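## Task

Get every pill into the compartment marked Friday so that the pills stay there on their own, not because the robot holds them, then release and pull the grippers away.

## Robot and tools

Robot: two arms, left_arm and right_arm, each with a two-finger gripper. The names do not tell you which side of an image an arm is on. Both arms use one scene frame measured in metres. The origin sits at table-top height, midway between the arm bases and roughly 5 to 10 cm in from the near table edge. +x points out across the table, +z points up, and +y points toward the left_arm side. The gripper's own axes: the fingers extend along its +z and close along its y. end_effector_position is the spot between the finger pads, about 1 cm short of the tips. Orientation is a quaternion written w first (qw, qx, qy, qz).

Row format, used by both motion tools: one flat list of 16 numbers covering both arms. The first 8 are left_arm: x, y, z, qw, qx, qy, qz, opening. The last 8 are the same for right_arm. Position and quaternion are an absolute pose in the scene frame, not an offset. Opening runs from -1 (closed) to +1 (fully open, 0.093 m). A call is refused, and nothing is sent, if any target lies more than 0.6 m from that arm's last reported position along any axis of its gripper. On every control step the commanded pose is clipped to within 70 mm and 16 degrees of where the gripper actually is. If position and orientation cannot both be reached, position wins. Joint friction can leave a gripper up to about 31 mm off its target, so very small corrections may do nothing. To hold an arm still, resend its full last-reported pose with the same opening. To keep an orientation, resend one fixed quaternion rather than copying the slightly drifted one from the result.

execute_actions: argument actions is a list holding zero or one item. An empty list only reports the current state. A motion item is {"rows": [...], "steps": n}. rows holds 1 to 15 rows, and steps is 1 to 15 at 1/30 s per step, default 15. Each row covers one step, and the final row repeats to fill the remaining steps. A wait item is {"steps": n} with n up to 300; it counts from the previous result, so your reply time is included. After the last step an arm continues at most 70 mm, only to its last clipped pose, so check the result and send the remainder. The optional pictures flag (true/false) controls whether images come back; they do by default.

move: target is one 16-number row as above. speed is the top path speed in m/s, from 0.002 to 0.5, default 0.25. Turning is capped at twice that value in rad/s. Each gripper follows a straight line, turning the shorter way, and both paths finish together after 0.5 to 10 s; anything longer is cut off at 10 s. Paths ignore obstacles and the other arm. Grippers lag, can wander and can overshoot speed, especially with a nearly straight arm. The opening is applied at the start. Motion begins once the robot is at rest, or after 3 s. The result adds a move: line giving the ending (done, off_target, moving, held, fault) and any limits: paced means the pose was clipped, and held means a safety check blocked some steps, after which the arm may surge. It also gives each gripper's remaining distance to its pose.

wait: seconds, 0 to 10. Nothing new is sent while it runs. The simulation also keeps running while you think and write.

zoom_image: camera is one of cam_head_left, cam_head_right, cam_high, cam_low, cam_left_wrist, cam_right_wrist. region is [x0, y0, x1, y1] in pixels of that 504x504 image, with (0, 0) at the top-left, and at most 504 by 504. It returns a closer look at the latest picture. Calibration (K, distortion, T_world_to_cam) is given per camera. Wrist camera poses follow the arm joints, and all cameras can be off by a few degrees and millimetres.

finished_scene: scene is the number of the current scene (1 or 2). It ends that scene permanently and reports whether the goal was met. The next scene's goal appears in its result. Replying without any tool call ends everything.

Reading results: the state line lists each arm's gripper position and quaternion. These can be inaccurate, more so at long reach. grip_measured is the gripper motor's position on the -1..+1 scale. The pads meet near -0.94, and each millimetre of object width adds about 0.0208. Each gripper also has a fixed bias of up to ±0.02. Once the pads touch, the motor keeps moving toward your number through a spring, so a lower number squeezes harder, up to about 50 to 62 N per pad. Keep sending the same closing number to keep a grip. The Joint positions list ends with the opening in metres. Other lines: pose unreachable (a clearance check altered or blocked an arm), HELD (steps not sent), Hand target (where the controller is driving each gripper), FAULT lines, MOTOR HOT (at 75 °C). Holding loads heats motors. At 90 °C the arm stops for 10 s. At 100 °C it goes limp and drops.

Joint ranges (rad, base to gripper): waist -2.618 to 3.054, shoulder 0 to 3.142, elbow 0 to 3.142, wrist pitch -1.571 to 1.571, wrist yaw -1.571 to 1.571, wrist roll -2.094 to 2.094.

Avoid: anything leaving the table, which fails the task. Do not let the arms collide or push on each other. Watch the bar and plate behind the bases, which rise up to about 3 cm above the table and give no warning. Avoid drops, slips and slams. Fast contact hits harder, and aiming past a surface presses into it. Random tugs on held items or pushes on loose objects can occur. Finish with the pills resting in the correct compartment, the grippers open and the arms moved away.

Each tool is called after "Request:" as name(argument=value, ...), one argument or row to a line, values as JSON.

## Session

Request:
execute_actions(
  actions=[],
)

Scene clock: 0.00 s of 5400.00 s.
left_arm: end_effector_position=(+0.1437, -0.1010, +0.2934) grip_measured=+0.989 end_effector_quat_wxyz=(+0.309, +0.894, -0.008, +0.323) | right_arm: end_effector_position=(+0.2715, -0.3464, +0.2229) grip_measured=+0.990 end_effector_quat_wxyz=(+0.399, -0.251, +0.876, -0.106)
Joint positions: left_arm=[-1.442  1.581  1.64  -0.838 -0.519  1.95   0.093] | right_arm=[-0.104  0.867  0.917 -0.794 -0.124 -0.657  0.093]
Joint velocities: left_arm=[-0.017 -0.027  0.007  0.037  0.051 -0.022  0.001] | right_arm=[ 0.017  0.007 -0.012 -0.066 -0.007 -0.037 -0.   ]
Hand target (left_arm): +0.144, -0.101, +0.293; +0.309, +0.894, -0.008, +0.323
Hand target (right_arm): +0.271, -0.346, +0.223; +0.399, -0.251, +0.876, -0.106
camera_calibration (this result's frames):
cam_left_wrist: T_world_to_cam=[[0.190431, 0.809019, -0.55608, 0.216623], [0.463225, 0.425369, 0.777485, -0.215888], [0.865539, -0.405648, -0.293754, 0.00689331], [0, 0, 0, 1]] pos_world=[0.0527866, -0.0806238, 0.290335]
cam_right_wrist: T_world_to_cam=[[0.346497, -0.863039, 0.367564, -0.475885], [-0.835195, -0.462228, -0.297984, 0.170873], [0.427071, -0.203737, -0.880966, 0.0899663], [0, 0, 0, 1]] pos_world=[0.269183, -0.313395, 0.305093]

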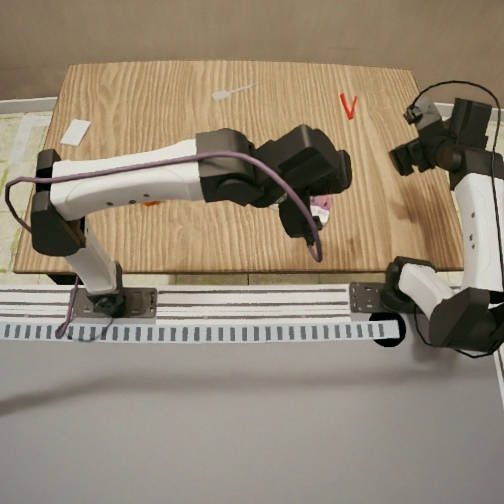

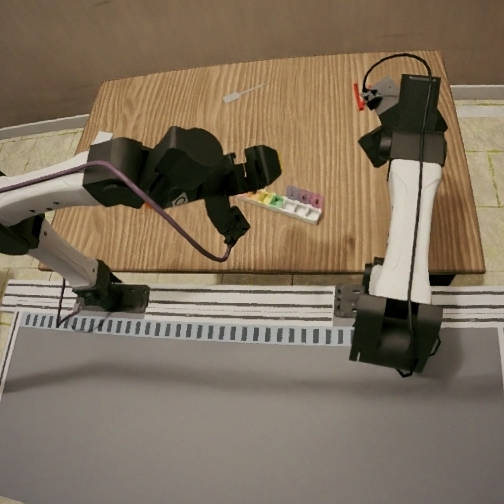

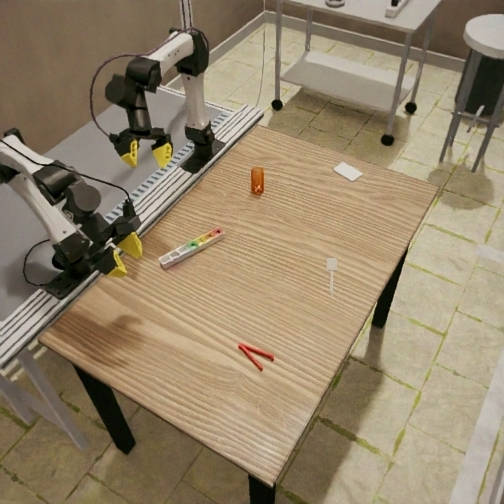

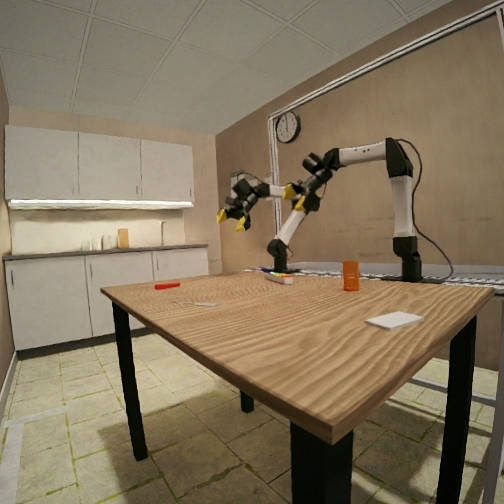

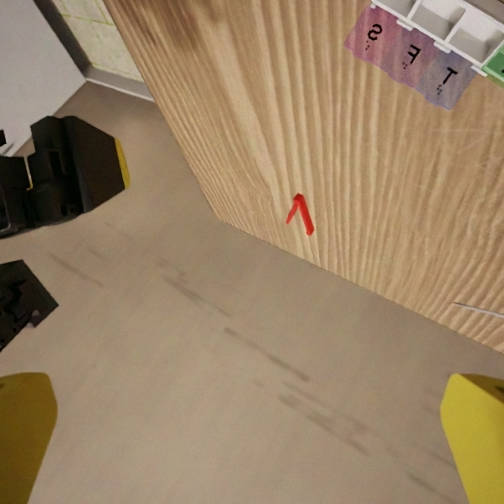

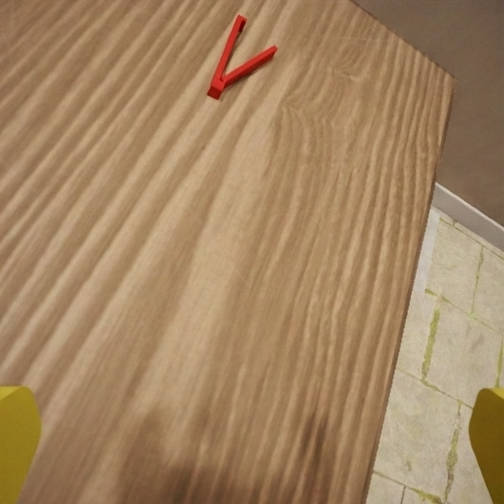

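Request:
move(
  target=[0.2,0.38,0.3,0.38,0,0.92,0,1,0.28,-0.3,0.2,0,0.174,0.985,0,0.35],
  speed=0.35,
)

Request:
move(
  target=[0.2,0.38,0.3,0.38,0,0.92,0,1,0.29,-0.17,0.15,0,0.174,0.985,0,0.35],
)

Scene clock: 5.57 s of 5400.00 s.
left_arm: end_effector_position=(+0.1993, +0.3791, +0.3000) grip_measured=+0.989 end_effector_quat_wxyz=(+0.396, +0.002, +0.918, +0.012) | right_arm: end_effector_position=(+0.2724, -0.3011, +0.2009) grip_measured=+0.351 end_effector_quat_wxyz=(+0.018, +0.170, +0.985, -0.004)
Joint positions: left_arm=[ 0.758  0.921  1.382 -1.356  0.498  0.597  0.093] | right_arm=[ 0.153  1.582  1.607 -1.581  0.02   0.447  0.062]
Joint velocities: left_arm=[-0.002  0.012 -0.007 -0.007 -0.037  0.007  0.001] | right_arm=[-0.002 -0.002 -0.007 -0.022 -0.007 -0.051 -0.001]
Hand target (left_arm): +0.197, +0.378, +0.300; +0.390, +0.001, +0.921, +0.004
Hand target (right_arm): +0.278, -0.301, +0.203; +0.019, +0.176, +0.984, +0.000
Off the commanded pose (left_arm): 0.001 m, 2 deg.
Off the commanded pose (right_arm): 0.008 m, 2 deg.
joint sent to its limit (right arm) — the command would take joint 4 (wrist pitch) past its lower limit, so that joint was sent only as far as its limit.
move: done
camera_calibration (this result's frames):
cam_left_wrist: T_world_to_cam=[[0.0150221, -0.999887, 0.0000136745, 0.375228], [-0.935881, -0.0140653, -0.352036, 0.333233], [0.351996, 0.00527551, -0.935987, 0.294652], [0, 0, 0, 1]] pos_world=[0.202514, 0.378318, 0.393095]
cam_right_wrist: T_world_to_cam=[[-0.355813, -0.934543, -0.00506662, -0.184396], [-0.855736, 0.323619, 0.403716, 0.287243], [-0.375651, 0.147983, -0.91487, 0.410791], [0, 0, 0, 1]] pos_world=[0.334508, -0.326073, 0.258922]

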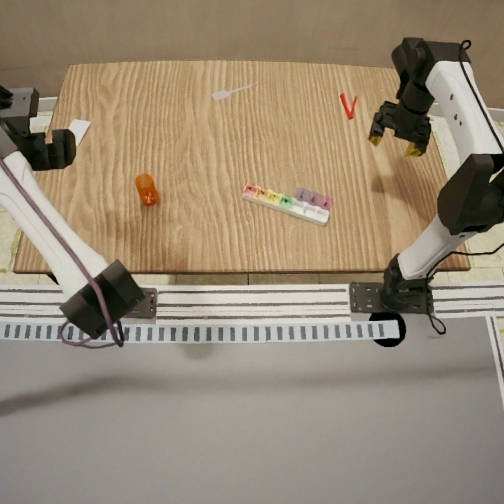

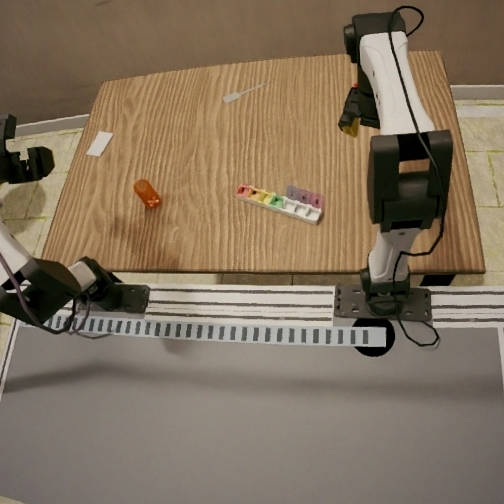

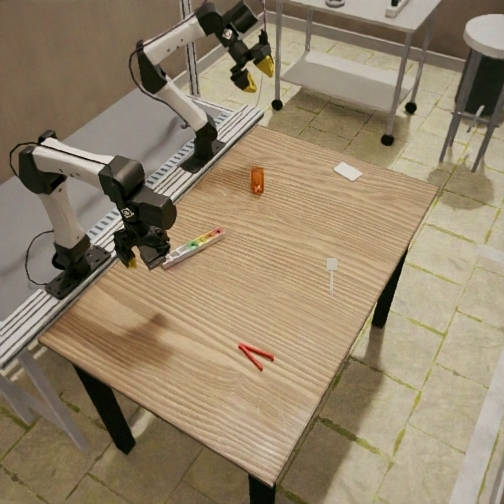

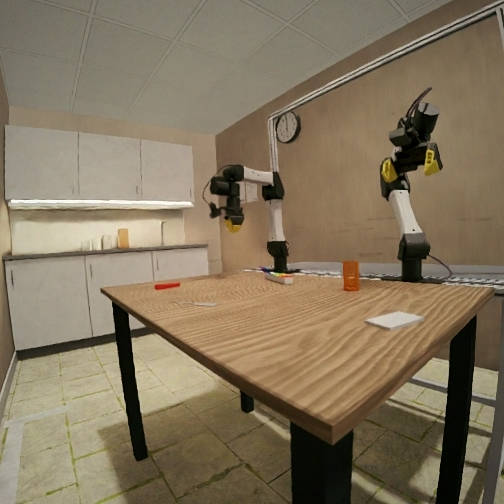

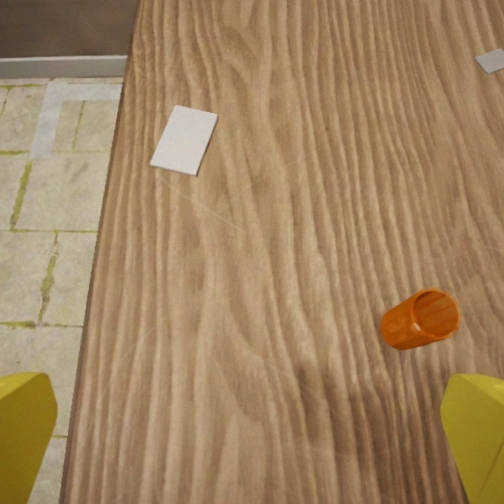

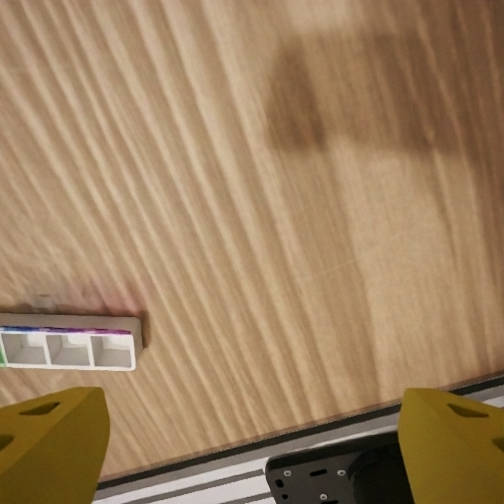

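Scene clock: 6.73 s of 5400.00 s.
left_arm: end_effector_position=(+0.2018, +0.3815, +0.3009) grip_measured=+0.989 end_effector_quat_wxyz=(+0.391, +0.000, +0.920, +0.007) | right_arm: end_effector_position=(+0.2813, -0.1769, +0.1467) grip_measured=+0.351 end_effector_quat_wxyz=(-0.011, +0.170, +0.985, -0.012)
Joint positions: left_arm=[ 0.758  0.946  1.402 -1.366  0.498  0.597  0.093] | right_arm=[ 0.542  1.78   1.607 -1.448  0.     0.836  0.062]
Joint velocities: left_arm=[-0.002 -0.002 -0.007 -0.037  0.051  0.007  0.   ] | right_arm=[ 0.027  0.002  0.007  0.066 -0.022  0.051 -0.001]
Hand target (left_arm): +0.200, +0.380, +0.300; +0.382, -0.000, +0.924, -0.000
Hand target (right_arm): +0.289, -0.172, +0.151; +0.000, +0.174, +0.985, -0.002
Off the commanded pose (left_arm): 0.003 m, 1 deg.
Off the commanded pose (right_arm): 0.012 m, 2 deg.
move: off_target (right_arm)
camera_calibration (this result's frames):
cam_left_wrist: T_world_to_cam=[[0.0148774, -0.999843, 0.00960799, 0.374727], [-0.939427, -0.0172679, -0.342313, 0.334962], [0.342425, -0.00393329, -0.939537, 0.301169], [0, 0, 0, 1]] pos_world=[0.20597, 0.381637, 0.394021]
cam_right_wrist: T_world_to_cam=[[-0.355941, -0.934239, 0.0224142, -0.0693461], [-0.829347, 0.32685, 0.453159, 0.262429], [-0.430686, 0.142709, -0.891148, 0.357245], [0, 0, 0, 1]] pos_world=[0.346822, -0.201543, 0.20099]

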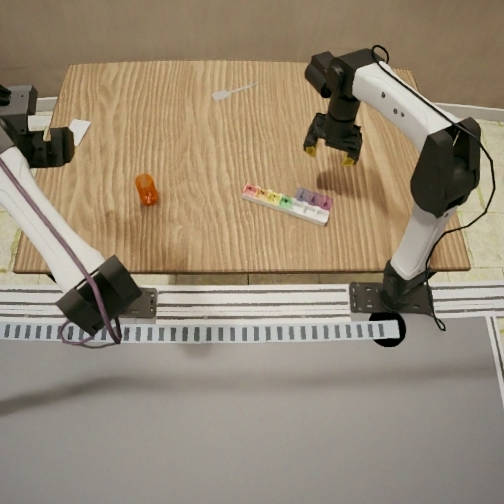

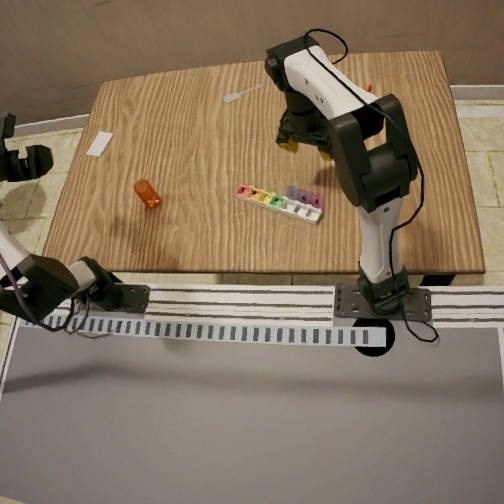

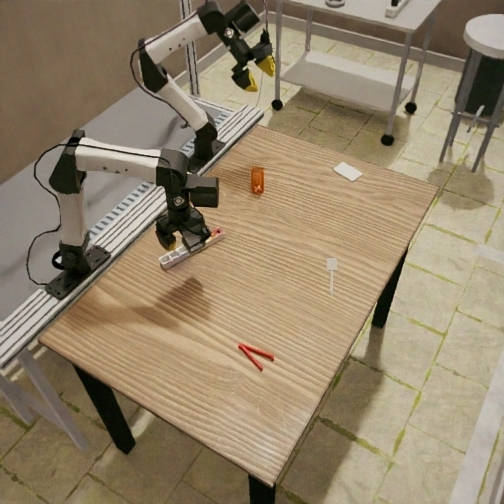

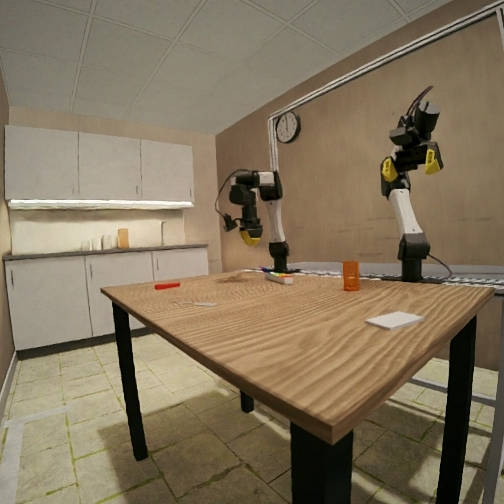

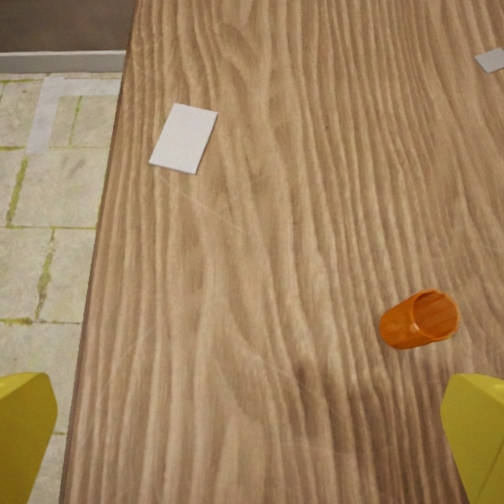

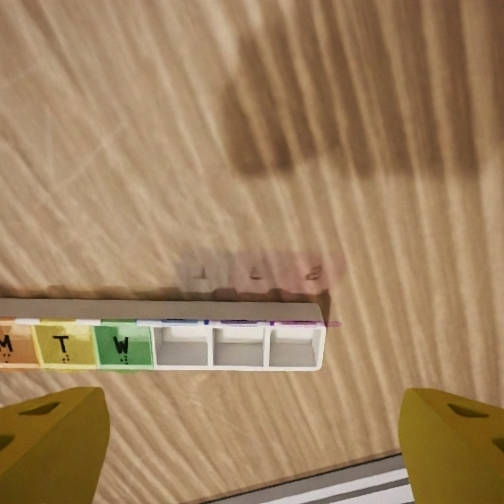

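Request:
move(
  target=[0.2,0.38,0.3,0.38,0,0.92,0,1,0.285,-0.172,0.052,0,0.18,0.984,0,0.2],
  speed=0.12,
)

Scene clock: 9.87 s of 5400.00 s.
left_arm: end_effector_position=(+0.2018, +0.3815, +0.3009) grip_measured=+0.989 end_effector_quat_wxyz=(+0.391, +0.000, +0.920, +0.007) | right_arm: end_effector_position=(+0.2900, -0.1727, +0.0611) grip_measured=+0.201 end_effector_quat_wxyz=(+0.009, +0.180, +0.984, +0.004)
Joint positions: left_arm=[ 0.758  0.946  1.402 -1.366  0.498  0.597  0.093] | right_arm=[ 0.542  1.796  1.285 -1.057  0.     0.856  0.055]
Joint velocities: left_arm=[-0.007  0.007  0.012  0.022  0.022 -0.007  0.   ] | right_arm=[-0.012 -0.007 -0.007  0.007  0.022  0.037 -0.001]
Hand target (left_arm): +0.200, +0.380, +0.300; +0.382, -0.000, +0.924, +0.000
Hand target (right_arm): +0.285, -0.172, +0.052; +0.000, +0.180, +0.984, +0.000
Off the commanded pose (left_arm): 0.003 m, 1 deg.
Off the commanded pose (right_arm): 0.010 m, 1 deg.
move: done
camera_calibration (this result's frames):
cam_left_wrist: T_world_to_cam=[[0.0148774, -0.999843, 0.00960799, 0.374727], [-0.939427, -0.0172679, -0.342313, 0.334962], [0.342425, -0.00393329, -0.939537, 0.301169], [0, 0, 0, 1]] pos_world=[0.20597, 0.381637, 0.394021]
cam_right_wrist: T_world_to_cam=[[-0.374639, -0.927006, -0.0174629, -0.0512947], [-0.842985, 0.33272, 0.422699, 0.313919], [-0.386034, 0.17308, -0.906102, 0.277246], [0, 0, 0, 1]] pos_world=[0.352439, -0.199984, 0.117624]

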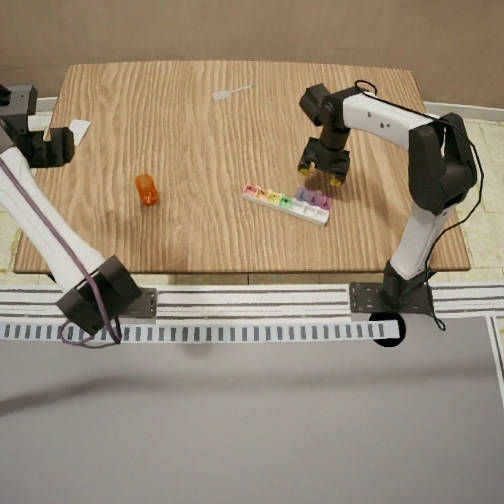

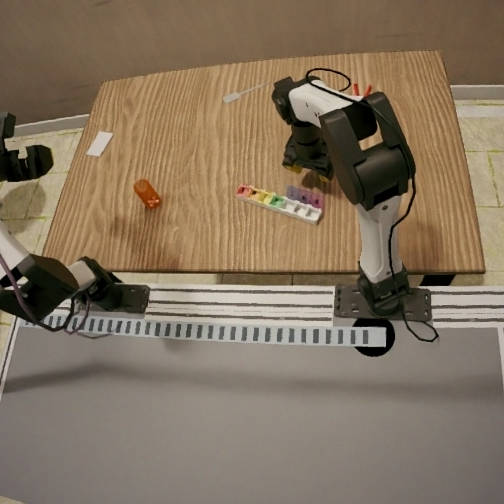

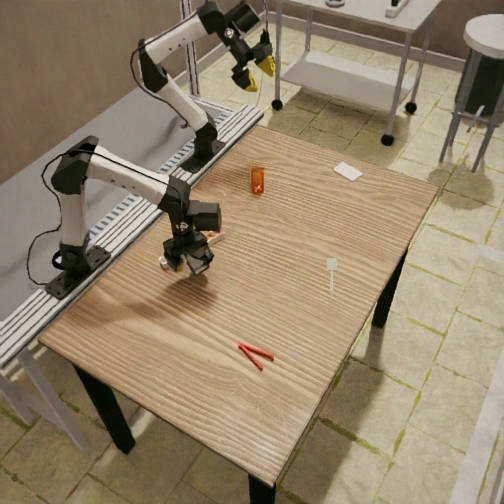

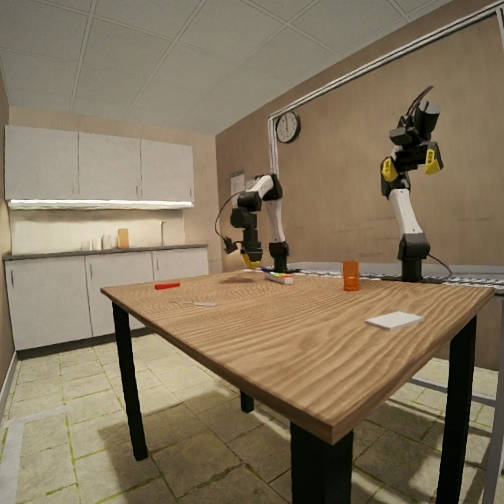

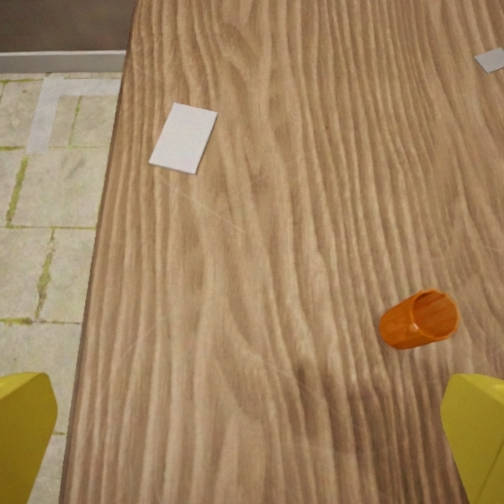

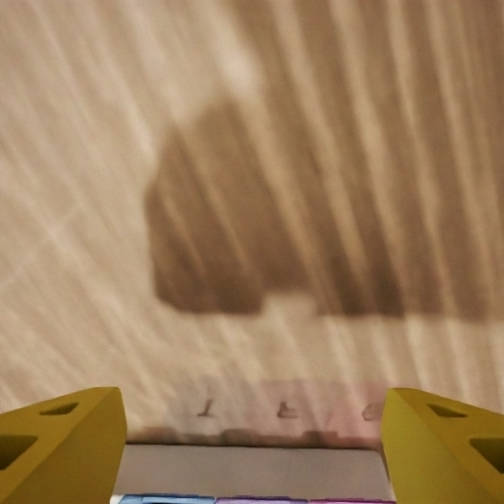

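Request:
move(
  target=[0.2,0.38,0.3,0.38,0,0.92,0,1,0.265,-0.168,0.042,0,0.18,0.984,0,0.2],
  speed=0.06,
)

Request:
move(
  target=[0.2,0.38,0.3,0.38,0,0.92,0,1,0.212,-0.148,0.05,0,0.18,0.984,0,0.2],
  speed=0.05,
)

Scene clock: 11.10 s of 5400.00 s.
left_arm: end_effector_position=(+0.2018, +0.3815, +0.3009) grip_measured=+0.989 end_effector_quat_wxyz=(+0.391, +0.000, +0.920, +0.007) | right_arm: end_effector_position=(+0.2687, -0.1696, +0.0414) grip_measured=+0.201 end_effector_quat_wxyz=(-0.003, +0.180, +0.984, -0.006)
Joint positions: left_arm=[ 0.758  0.946  1.402 -1.366  0.498  0.597  0.093] | right_arm=[ 0.584  1.784  1.189 -1.004 -0.     0.898  0.055]
Joint velocities: left_arm=[-0.007  0.007 -0.007  0.022 -0.022  0.022  0.001] | right_arm=[-0.002 -0.012 -0.007 -0.081 -0.007 -0.051  0.001]
Hand target (left_arm): +0.200, +0.380, +0.300; +0.382, -0.000, +0.924, +0.000
Hand target (right_arm): +0.265, -0.169, +0.042; -0.000, +0.180, +0.984, -0.000
Off the commanded pose (left_arm): 0.003 m, 1 deg.
Off the commanded pose (right_arm): 0.004 m, 1 deg.
move: done
camera_calibration (this result's frames):
cam_left_wrist: T_world_to_cam=[[0.0148774, -0.999843, 0.00960799, 0.374727], [-0.939427, -0.0172679, -0.342313, 0.334962], [0.342425, -0.00393329, -0.939537, 0.301169], [0, 0, 0, 1]] pos_world=[0.20597, 0.381637, 0.394021]
cam_right_wrist: T_world_to_cam=[[-0.374235, -0.927306, 0.00718695, -0.0579268], [-0.831246, 0.338883, 0.440669, 0.300386], [-0.41107, 0.15894, -0.897641, 0.254626], [0, 0, 0, 1]] pos_world=[0.332686, -0.195982, 0.0966088]

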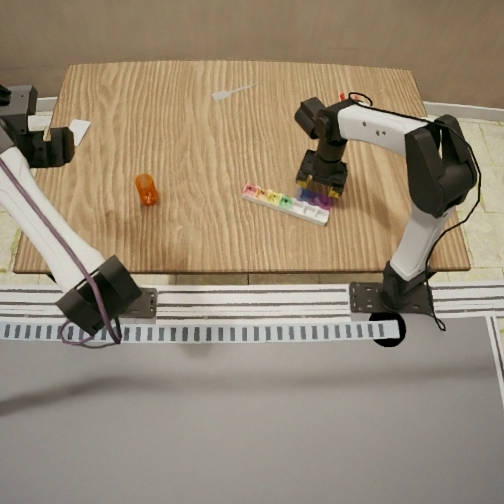

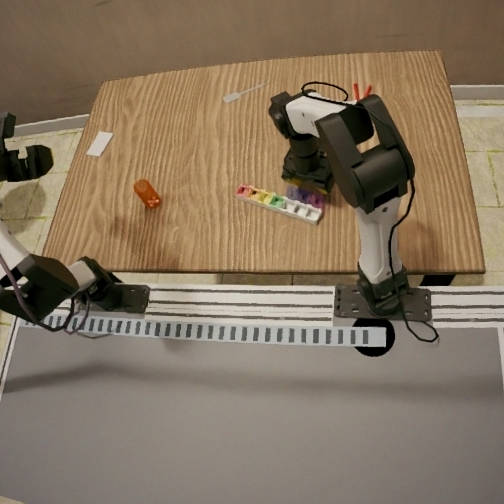

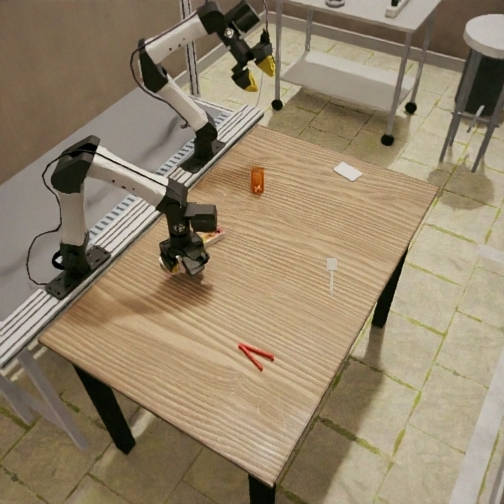

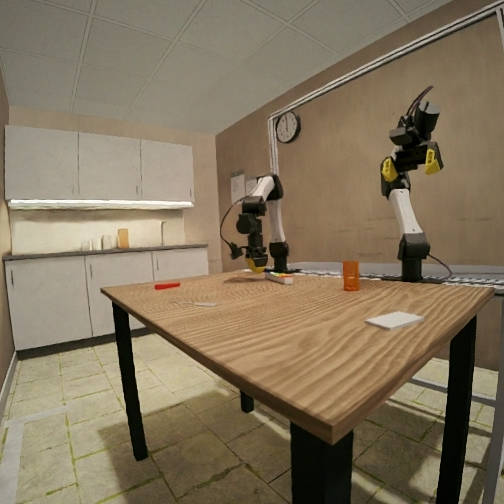

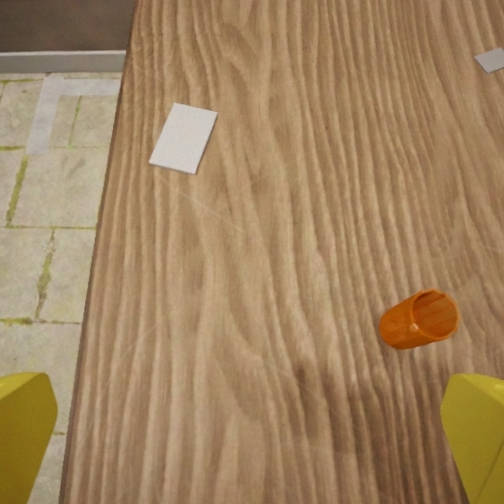

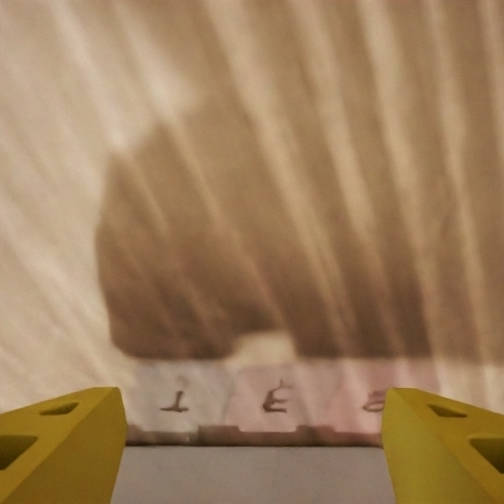

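Scene clock: 12.63 s of 5400.00 s.
left_arm: end_effector_position=(+0.2018, +0.3815, +0.3009) grip_measured=+0.989 end_effector_quat_wxyz=(+0.391, +0.000, +0.920, +0.007) | right_arm: end_effector_position=(+0.2193, -0.1469, +0.0502) grip_measured=+0.201 end_effector_quat_wxyz=(+0.005, +0.178, +0.984, +0.000)
Joint positions: left_arm=[ 0.758  0.946  1.402 -1.366  0.498  0.597  0.093] | right_arm=[ 0.745  1.655  1.079 -1.004 -0.001  1.055  0.055]
Joint velocities: left_arm=[-0.017 -0.007 -0.002 -0.007  0.022 -0.022  0.   ] | right_arm=[ 0.022 -0.012 -0.007 -0.037 -0.022  0.066 -0.   ]
Hand target (left_arm): +0.200, +0.380, +0.300; +0.382, -0.000, +0.924, +0.000
Hand target (right_arm): +0.212, -0.150, +0.049; +0.000, +0.180, +0.984, -0.001
Off the commanded pose (left_arm): 0.003 m, 1 deg.
Off the commanded pose (right_arm): 0.007 m, 1 deg.
move: done
camera_calibration (this result's frames):
cam_left_wrist: T_world_to_cam=[[0.0148774, -0.999843, 0.00960799, 0.374727], [-0.939427, -0.0172679, -0.342313, 0.334962], [0.342425, -0.00393329, -0.939537, 0.301169], [0, 0, 0, 1]] pos_world=[0.20597, 0.381637, 0.394021]
cam_right_wrist: T_world_to_cam=[[-0.370938, -0.928618, -0.00859602, -0.0555411], [-0.840003, 0.331565, 0.429488, 0.249169], [-0.39598, 0.166534, -0.903032, 0.236715], [0, 0, 0, 1]] pos_world=[0.282435, -0.173613, 0.106268]

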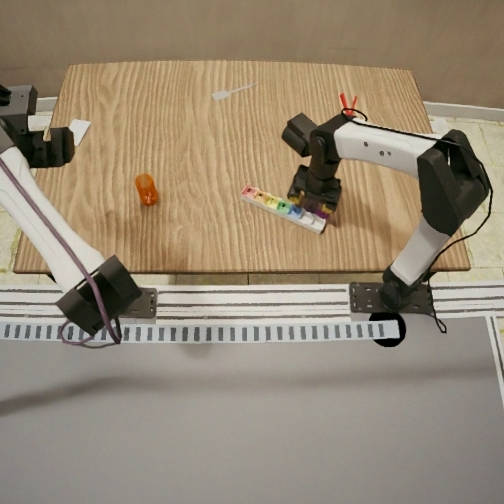

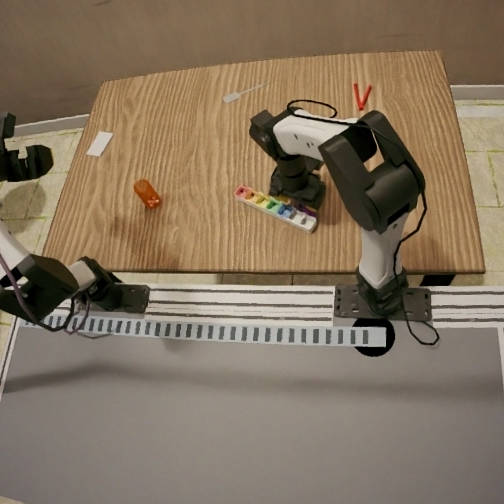

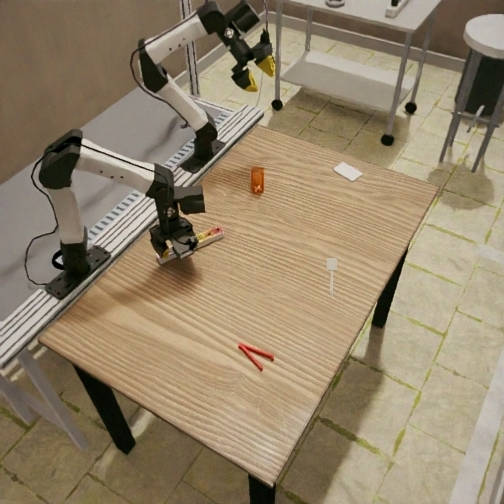

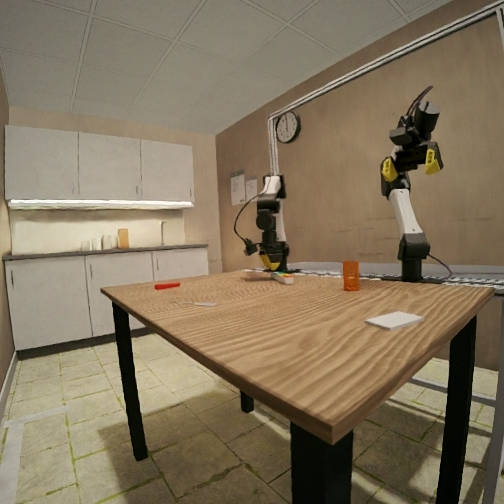

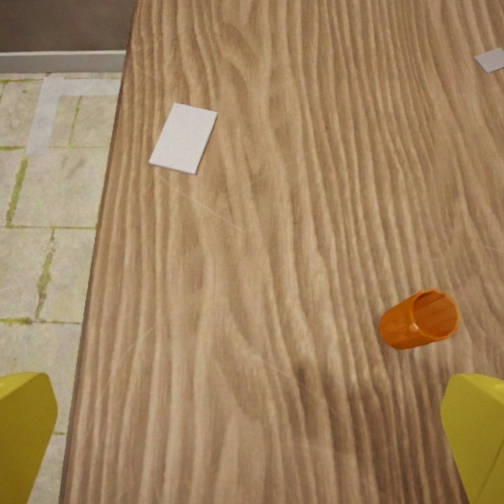

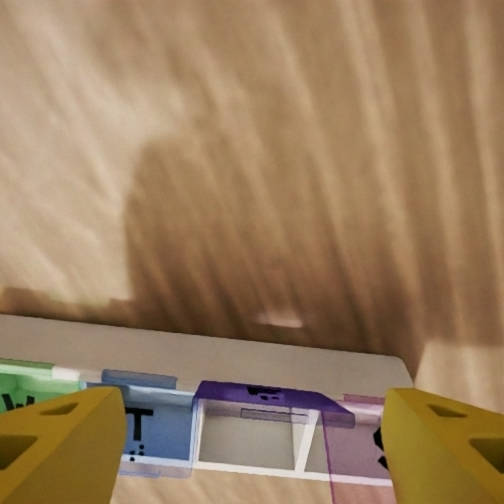

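Request:
move(
  target=[0.2,0.38,0.3,0.38,0,0.92,0,1,0.19,-0.141,0.054,0,0.18,0.984,0,0.2],
  speed=0.05,
)

Request:
move(
  target=[0.2,0.38,0.3,0.38,0,0.92,0,1,0.19,-0.141,0.14,0,0.18,0.984,0,0.2],
)

Scene clock: 14.27 s of 5400.00 s.
left_arm: end_effector_position=(+0.2018, +0.3815, +0.3009) grip_measured=+0.989 end_effector_quat_wxyz=(+0.391, +0.000, +0.920, +0.007) | right_arm: end_effector_position=(+0.1974, -0.1383, +0.0543) grip_measured=+0.201 end_effector_quat_wxyz=(+0.005, +0.178, +0.984, +0.001)
Joint positions: left_arm=[ 0.758  0.946  1.402 -1.366  0.498  0.597  0.093] | right_arm=[ 0.821  1.609  1.049 -1.017 -0.003  1.131  0.055]
Joint velocities: left_arm=[ 0.002 -0.007 -0.007 -0.022  0.022  0.066 -0.   ] | right_arm=[ 0.002 -0.007  0.012 -0.022 -0.022 -0.007 -0.001]
Hand target (left_arm): +0.200, +0.380, +0.300; +0.382, -0.000, +0.924, +0.000
Hand target (right_arm): +0.190, -0.142, +0.054; -0.000, +0.180, +0.984, -0.000
Off the commanded pose (left_arm): 0.003 m, 1 deg.
Off the commanded pose (right_arm): 0.008 m, 1 deg.
move: done
camera_calibration (this result's frames):
cam_left_wrist: T_world_to_cam=[[0.0148774, -0.999843, 0.00960799, 0.374727], [-0.939427, -0.0172679, -0.342313, 0.334962], [0.342425, -0.00393329, -0.939537, 0.301169], [0, 0, 0, 1]] pos_world=[0.20597, 0.381637, 0.394021]
cam_right_wrist: T_world_to_cam=[[-0.371622, -0.928322, -0.0107252, -0.055372], [-0.839929, 0.33127, 0.42986, 0.226039], [-0.395496, 0.168754, -0.902832, 0.230536], [0, 0, 0, 1]] pos_world=[0.260455, -0.165187, 0.110376]

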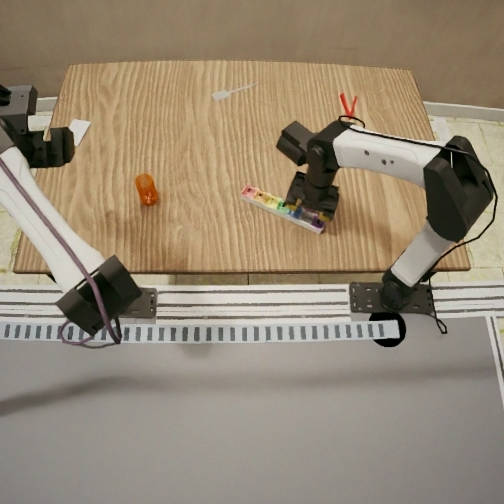

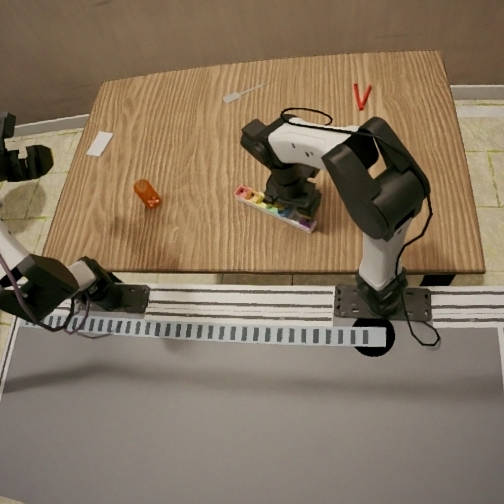

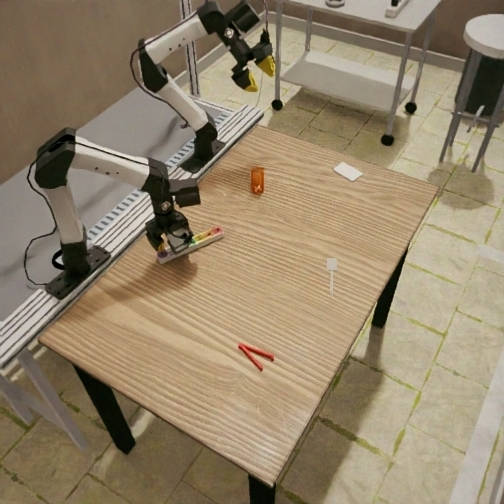

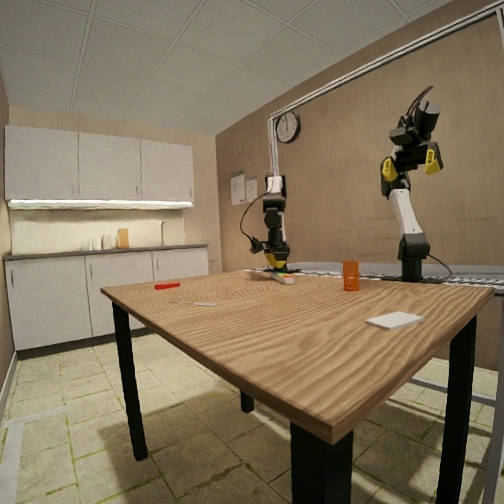

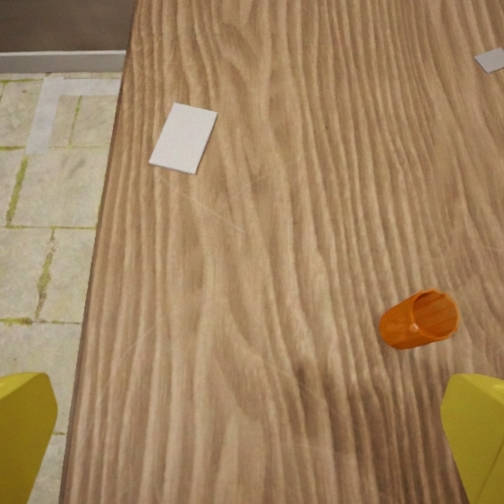

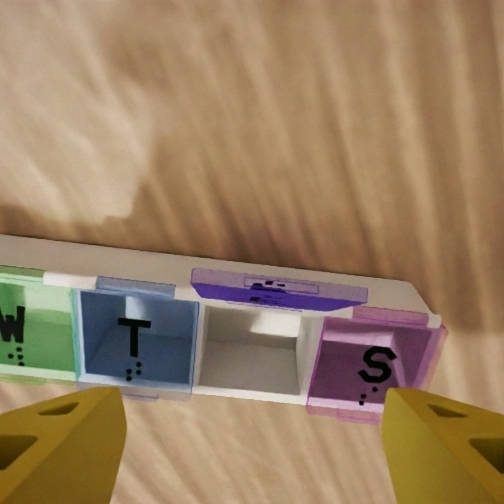

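Scene clock: 15.37 s of 5400.00 s.
left_arm: end_effector_position=(+0.2018, +0.3815, +0.3009) grip_measured=+0.989 end_effector_quat_wxyz=(+0.391, +0.000, +0.920, +0.007) | right_arm: end_effector_position=(+0.1885, -0.1459, +0.1323) grip_measured=+0.201 end_effector_quat_wxyz=(-0.004, +0.180, +0.984, -0.011)
Joint positions: left_arm=[ 0.758  0.946  1.402 -1.366  0.498  0.597  0.093] | right_arm=[ 0.821  1.548  1.302 -1.362 -0.003  1.134  0.055]
Joint velocities: left_arm=[-0.017  0.002  0.007  0.007 -0.081 -0.007 -0.001] | right_arm=[ 0.002  0.002 -0.002 -0.022  0.007 -0.037 -0.001]
Hand target (left_arm): +0.200, +0.380, +0.300; +0.382, -0.000, +0.924, +0.000
Hand target (right_arm): +0.190, -0.142, +0.140; -0.000, +0.180, +0.984, -0.000
Off the commanded pose (left_arm): 0.003 m, 1 deg.
Off the commanded pose (right_arm): 0.009 m, 1 deg.
move: done
camera_calibration (this result's frames):
cam_left_wrist: T_world_to_cam=[[0.0148774, -0.999843, 0.00960799, 0.374727], [-0.939427, -0.0172679, -0.342313, 0.334962], [0.342425, -0.00393329, -0.939537, 0.301169], [0, 0, 0, 1]] pos_world=[0.20597, 0.381637, 0.394021]
cam_right_wrist: T_world_to_cam=[[-0.373937, -0.927295, 0.017182, -0.0680652], [-0.829557, 0.342694, 0.440903, 0.185851], [-0.414735, 0.150617, -0.89739, 0.29894], [0, 0, 0, 1]] pos_world=[0.252703, -0.171832, 0.187493]

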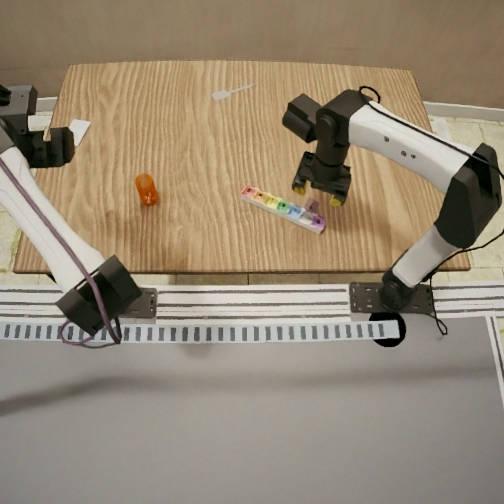

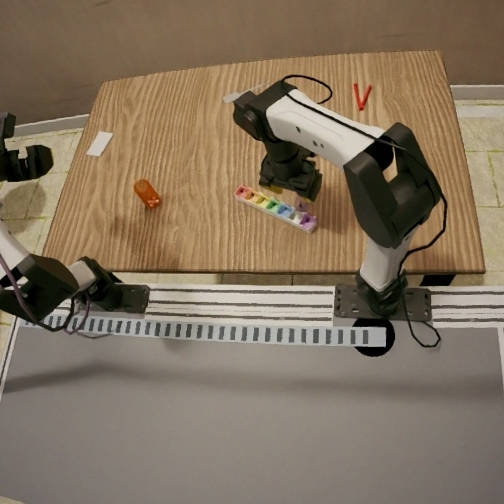

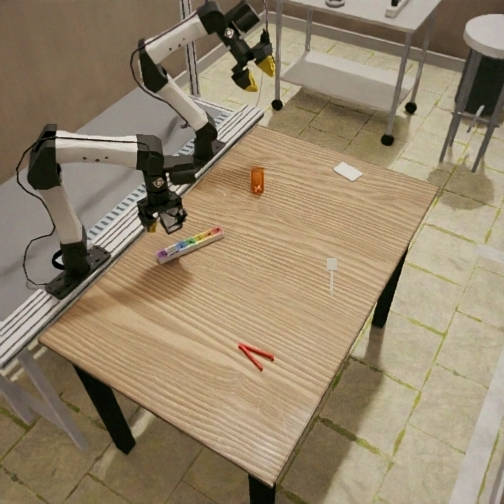

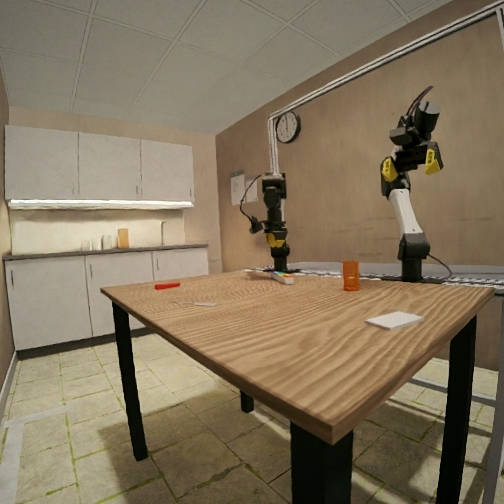

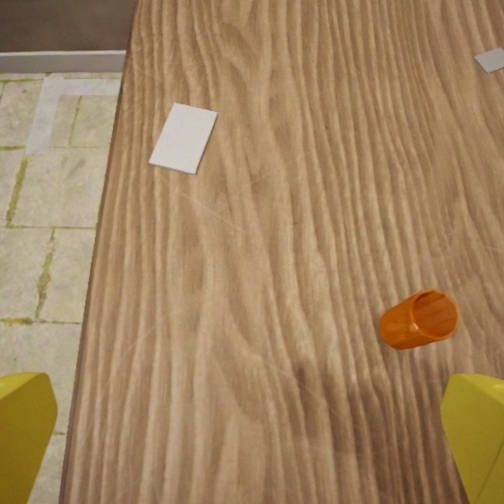

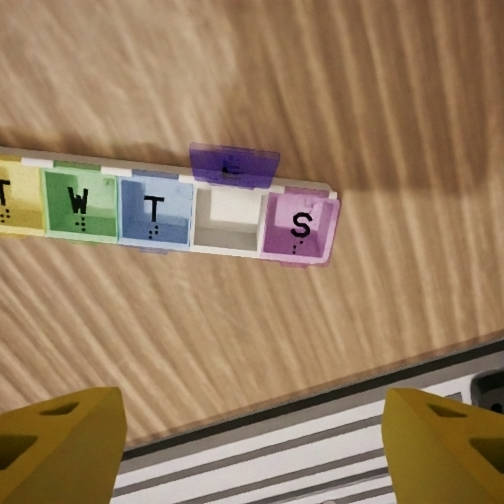

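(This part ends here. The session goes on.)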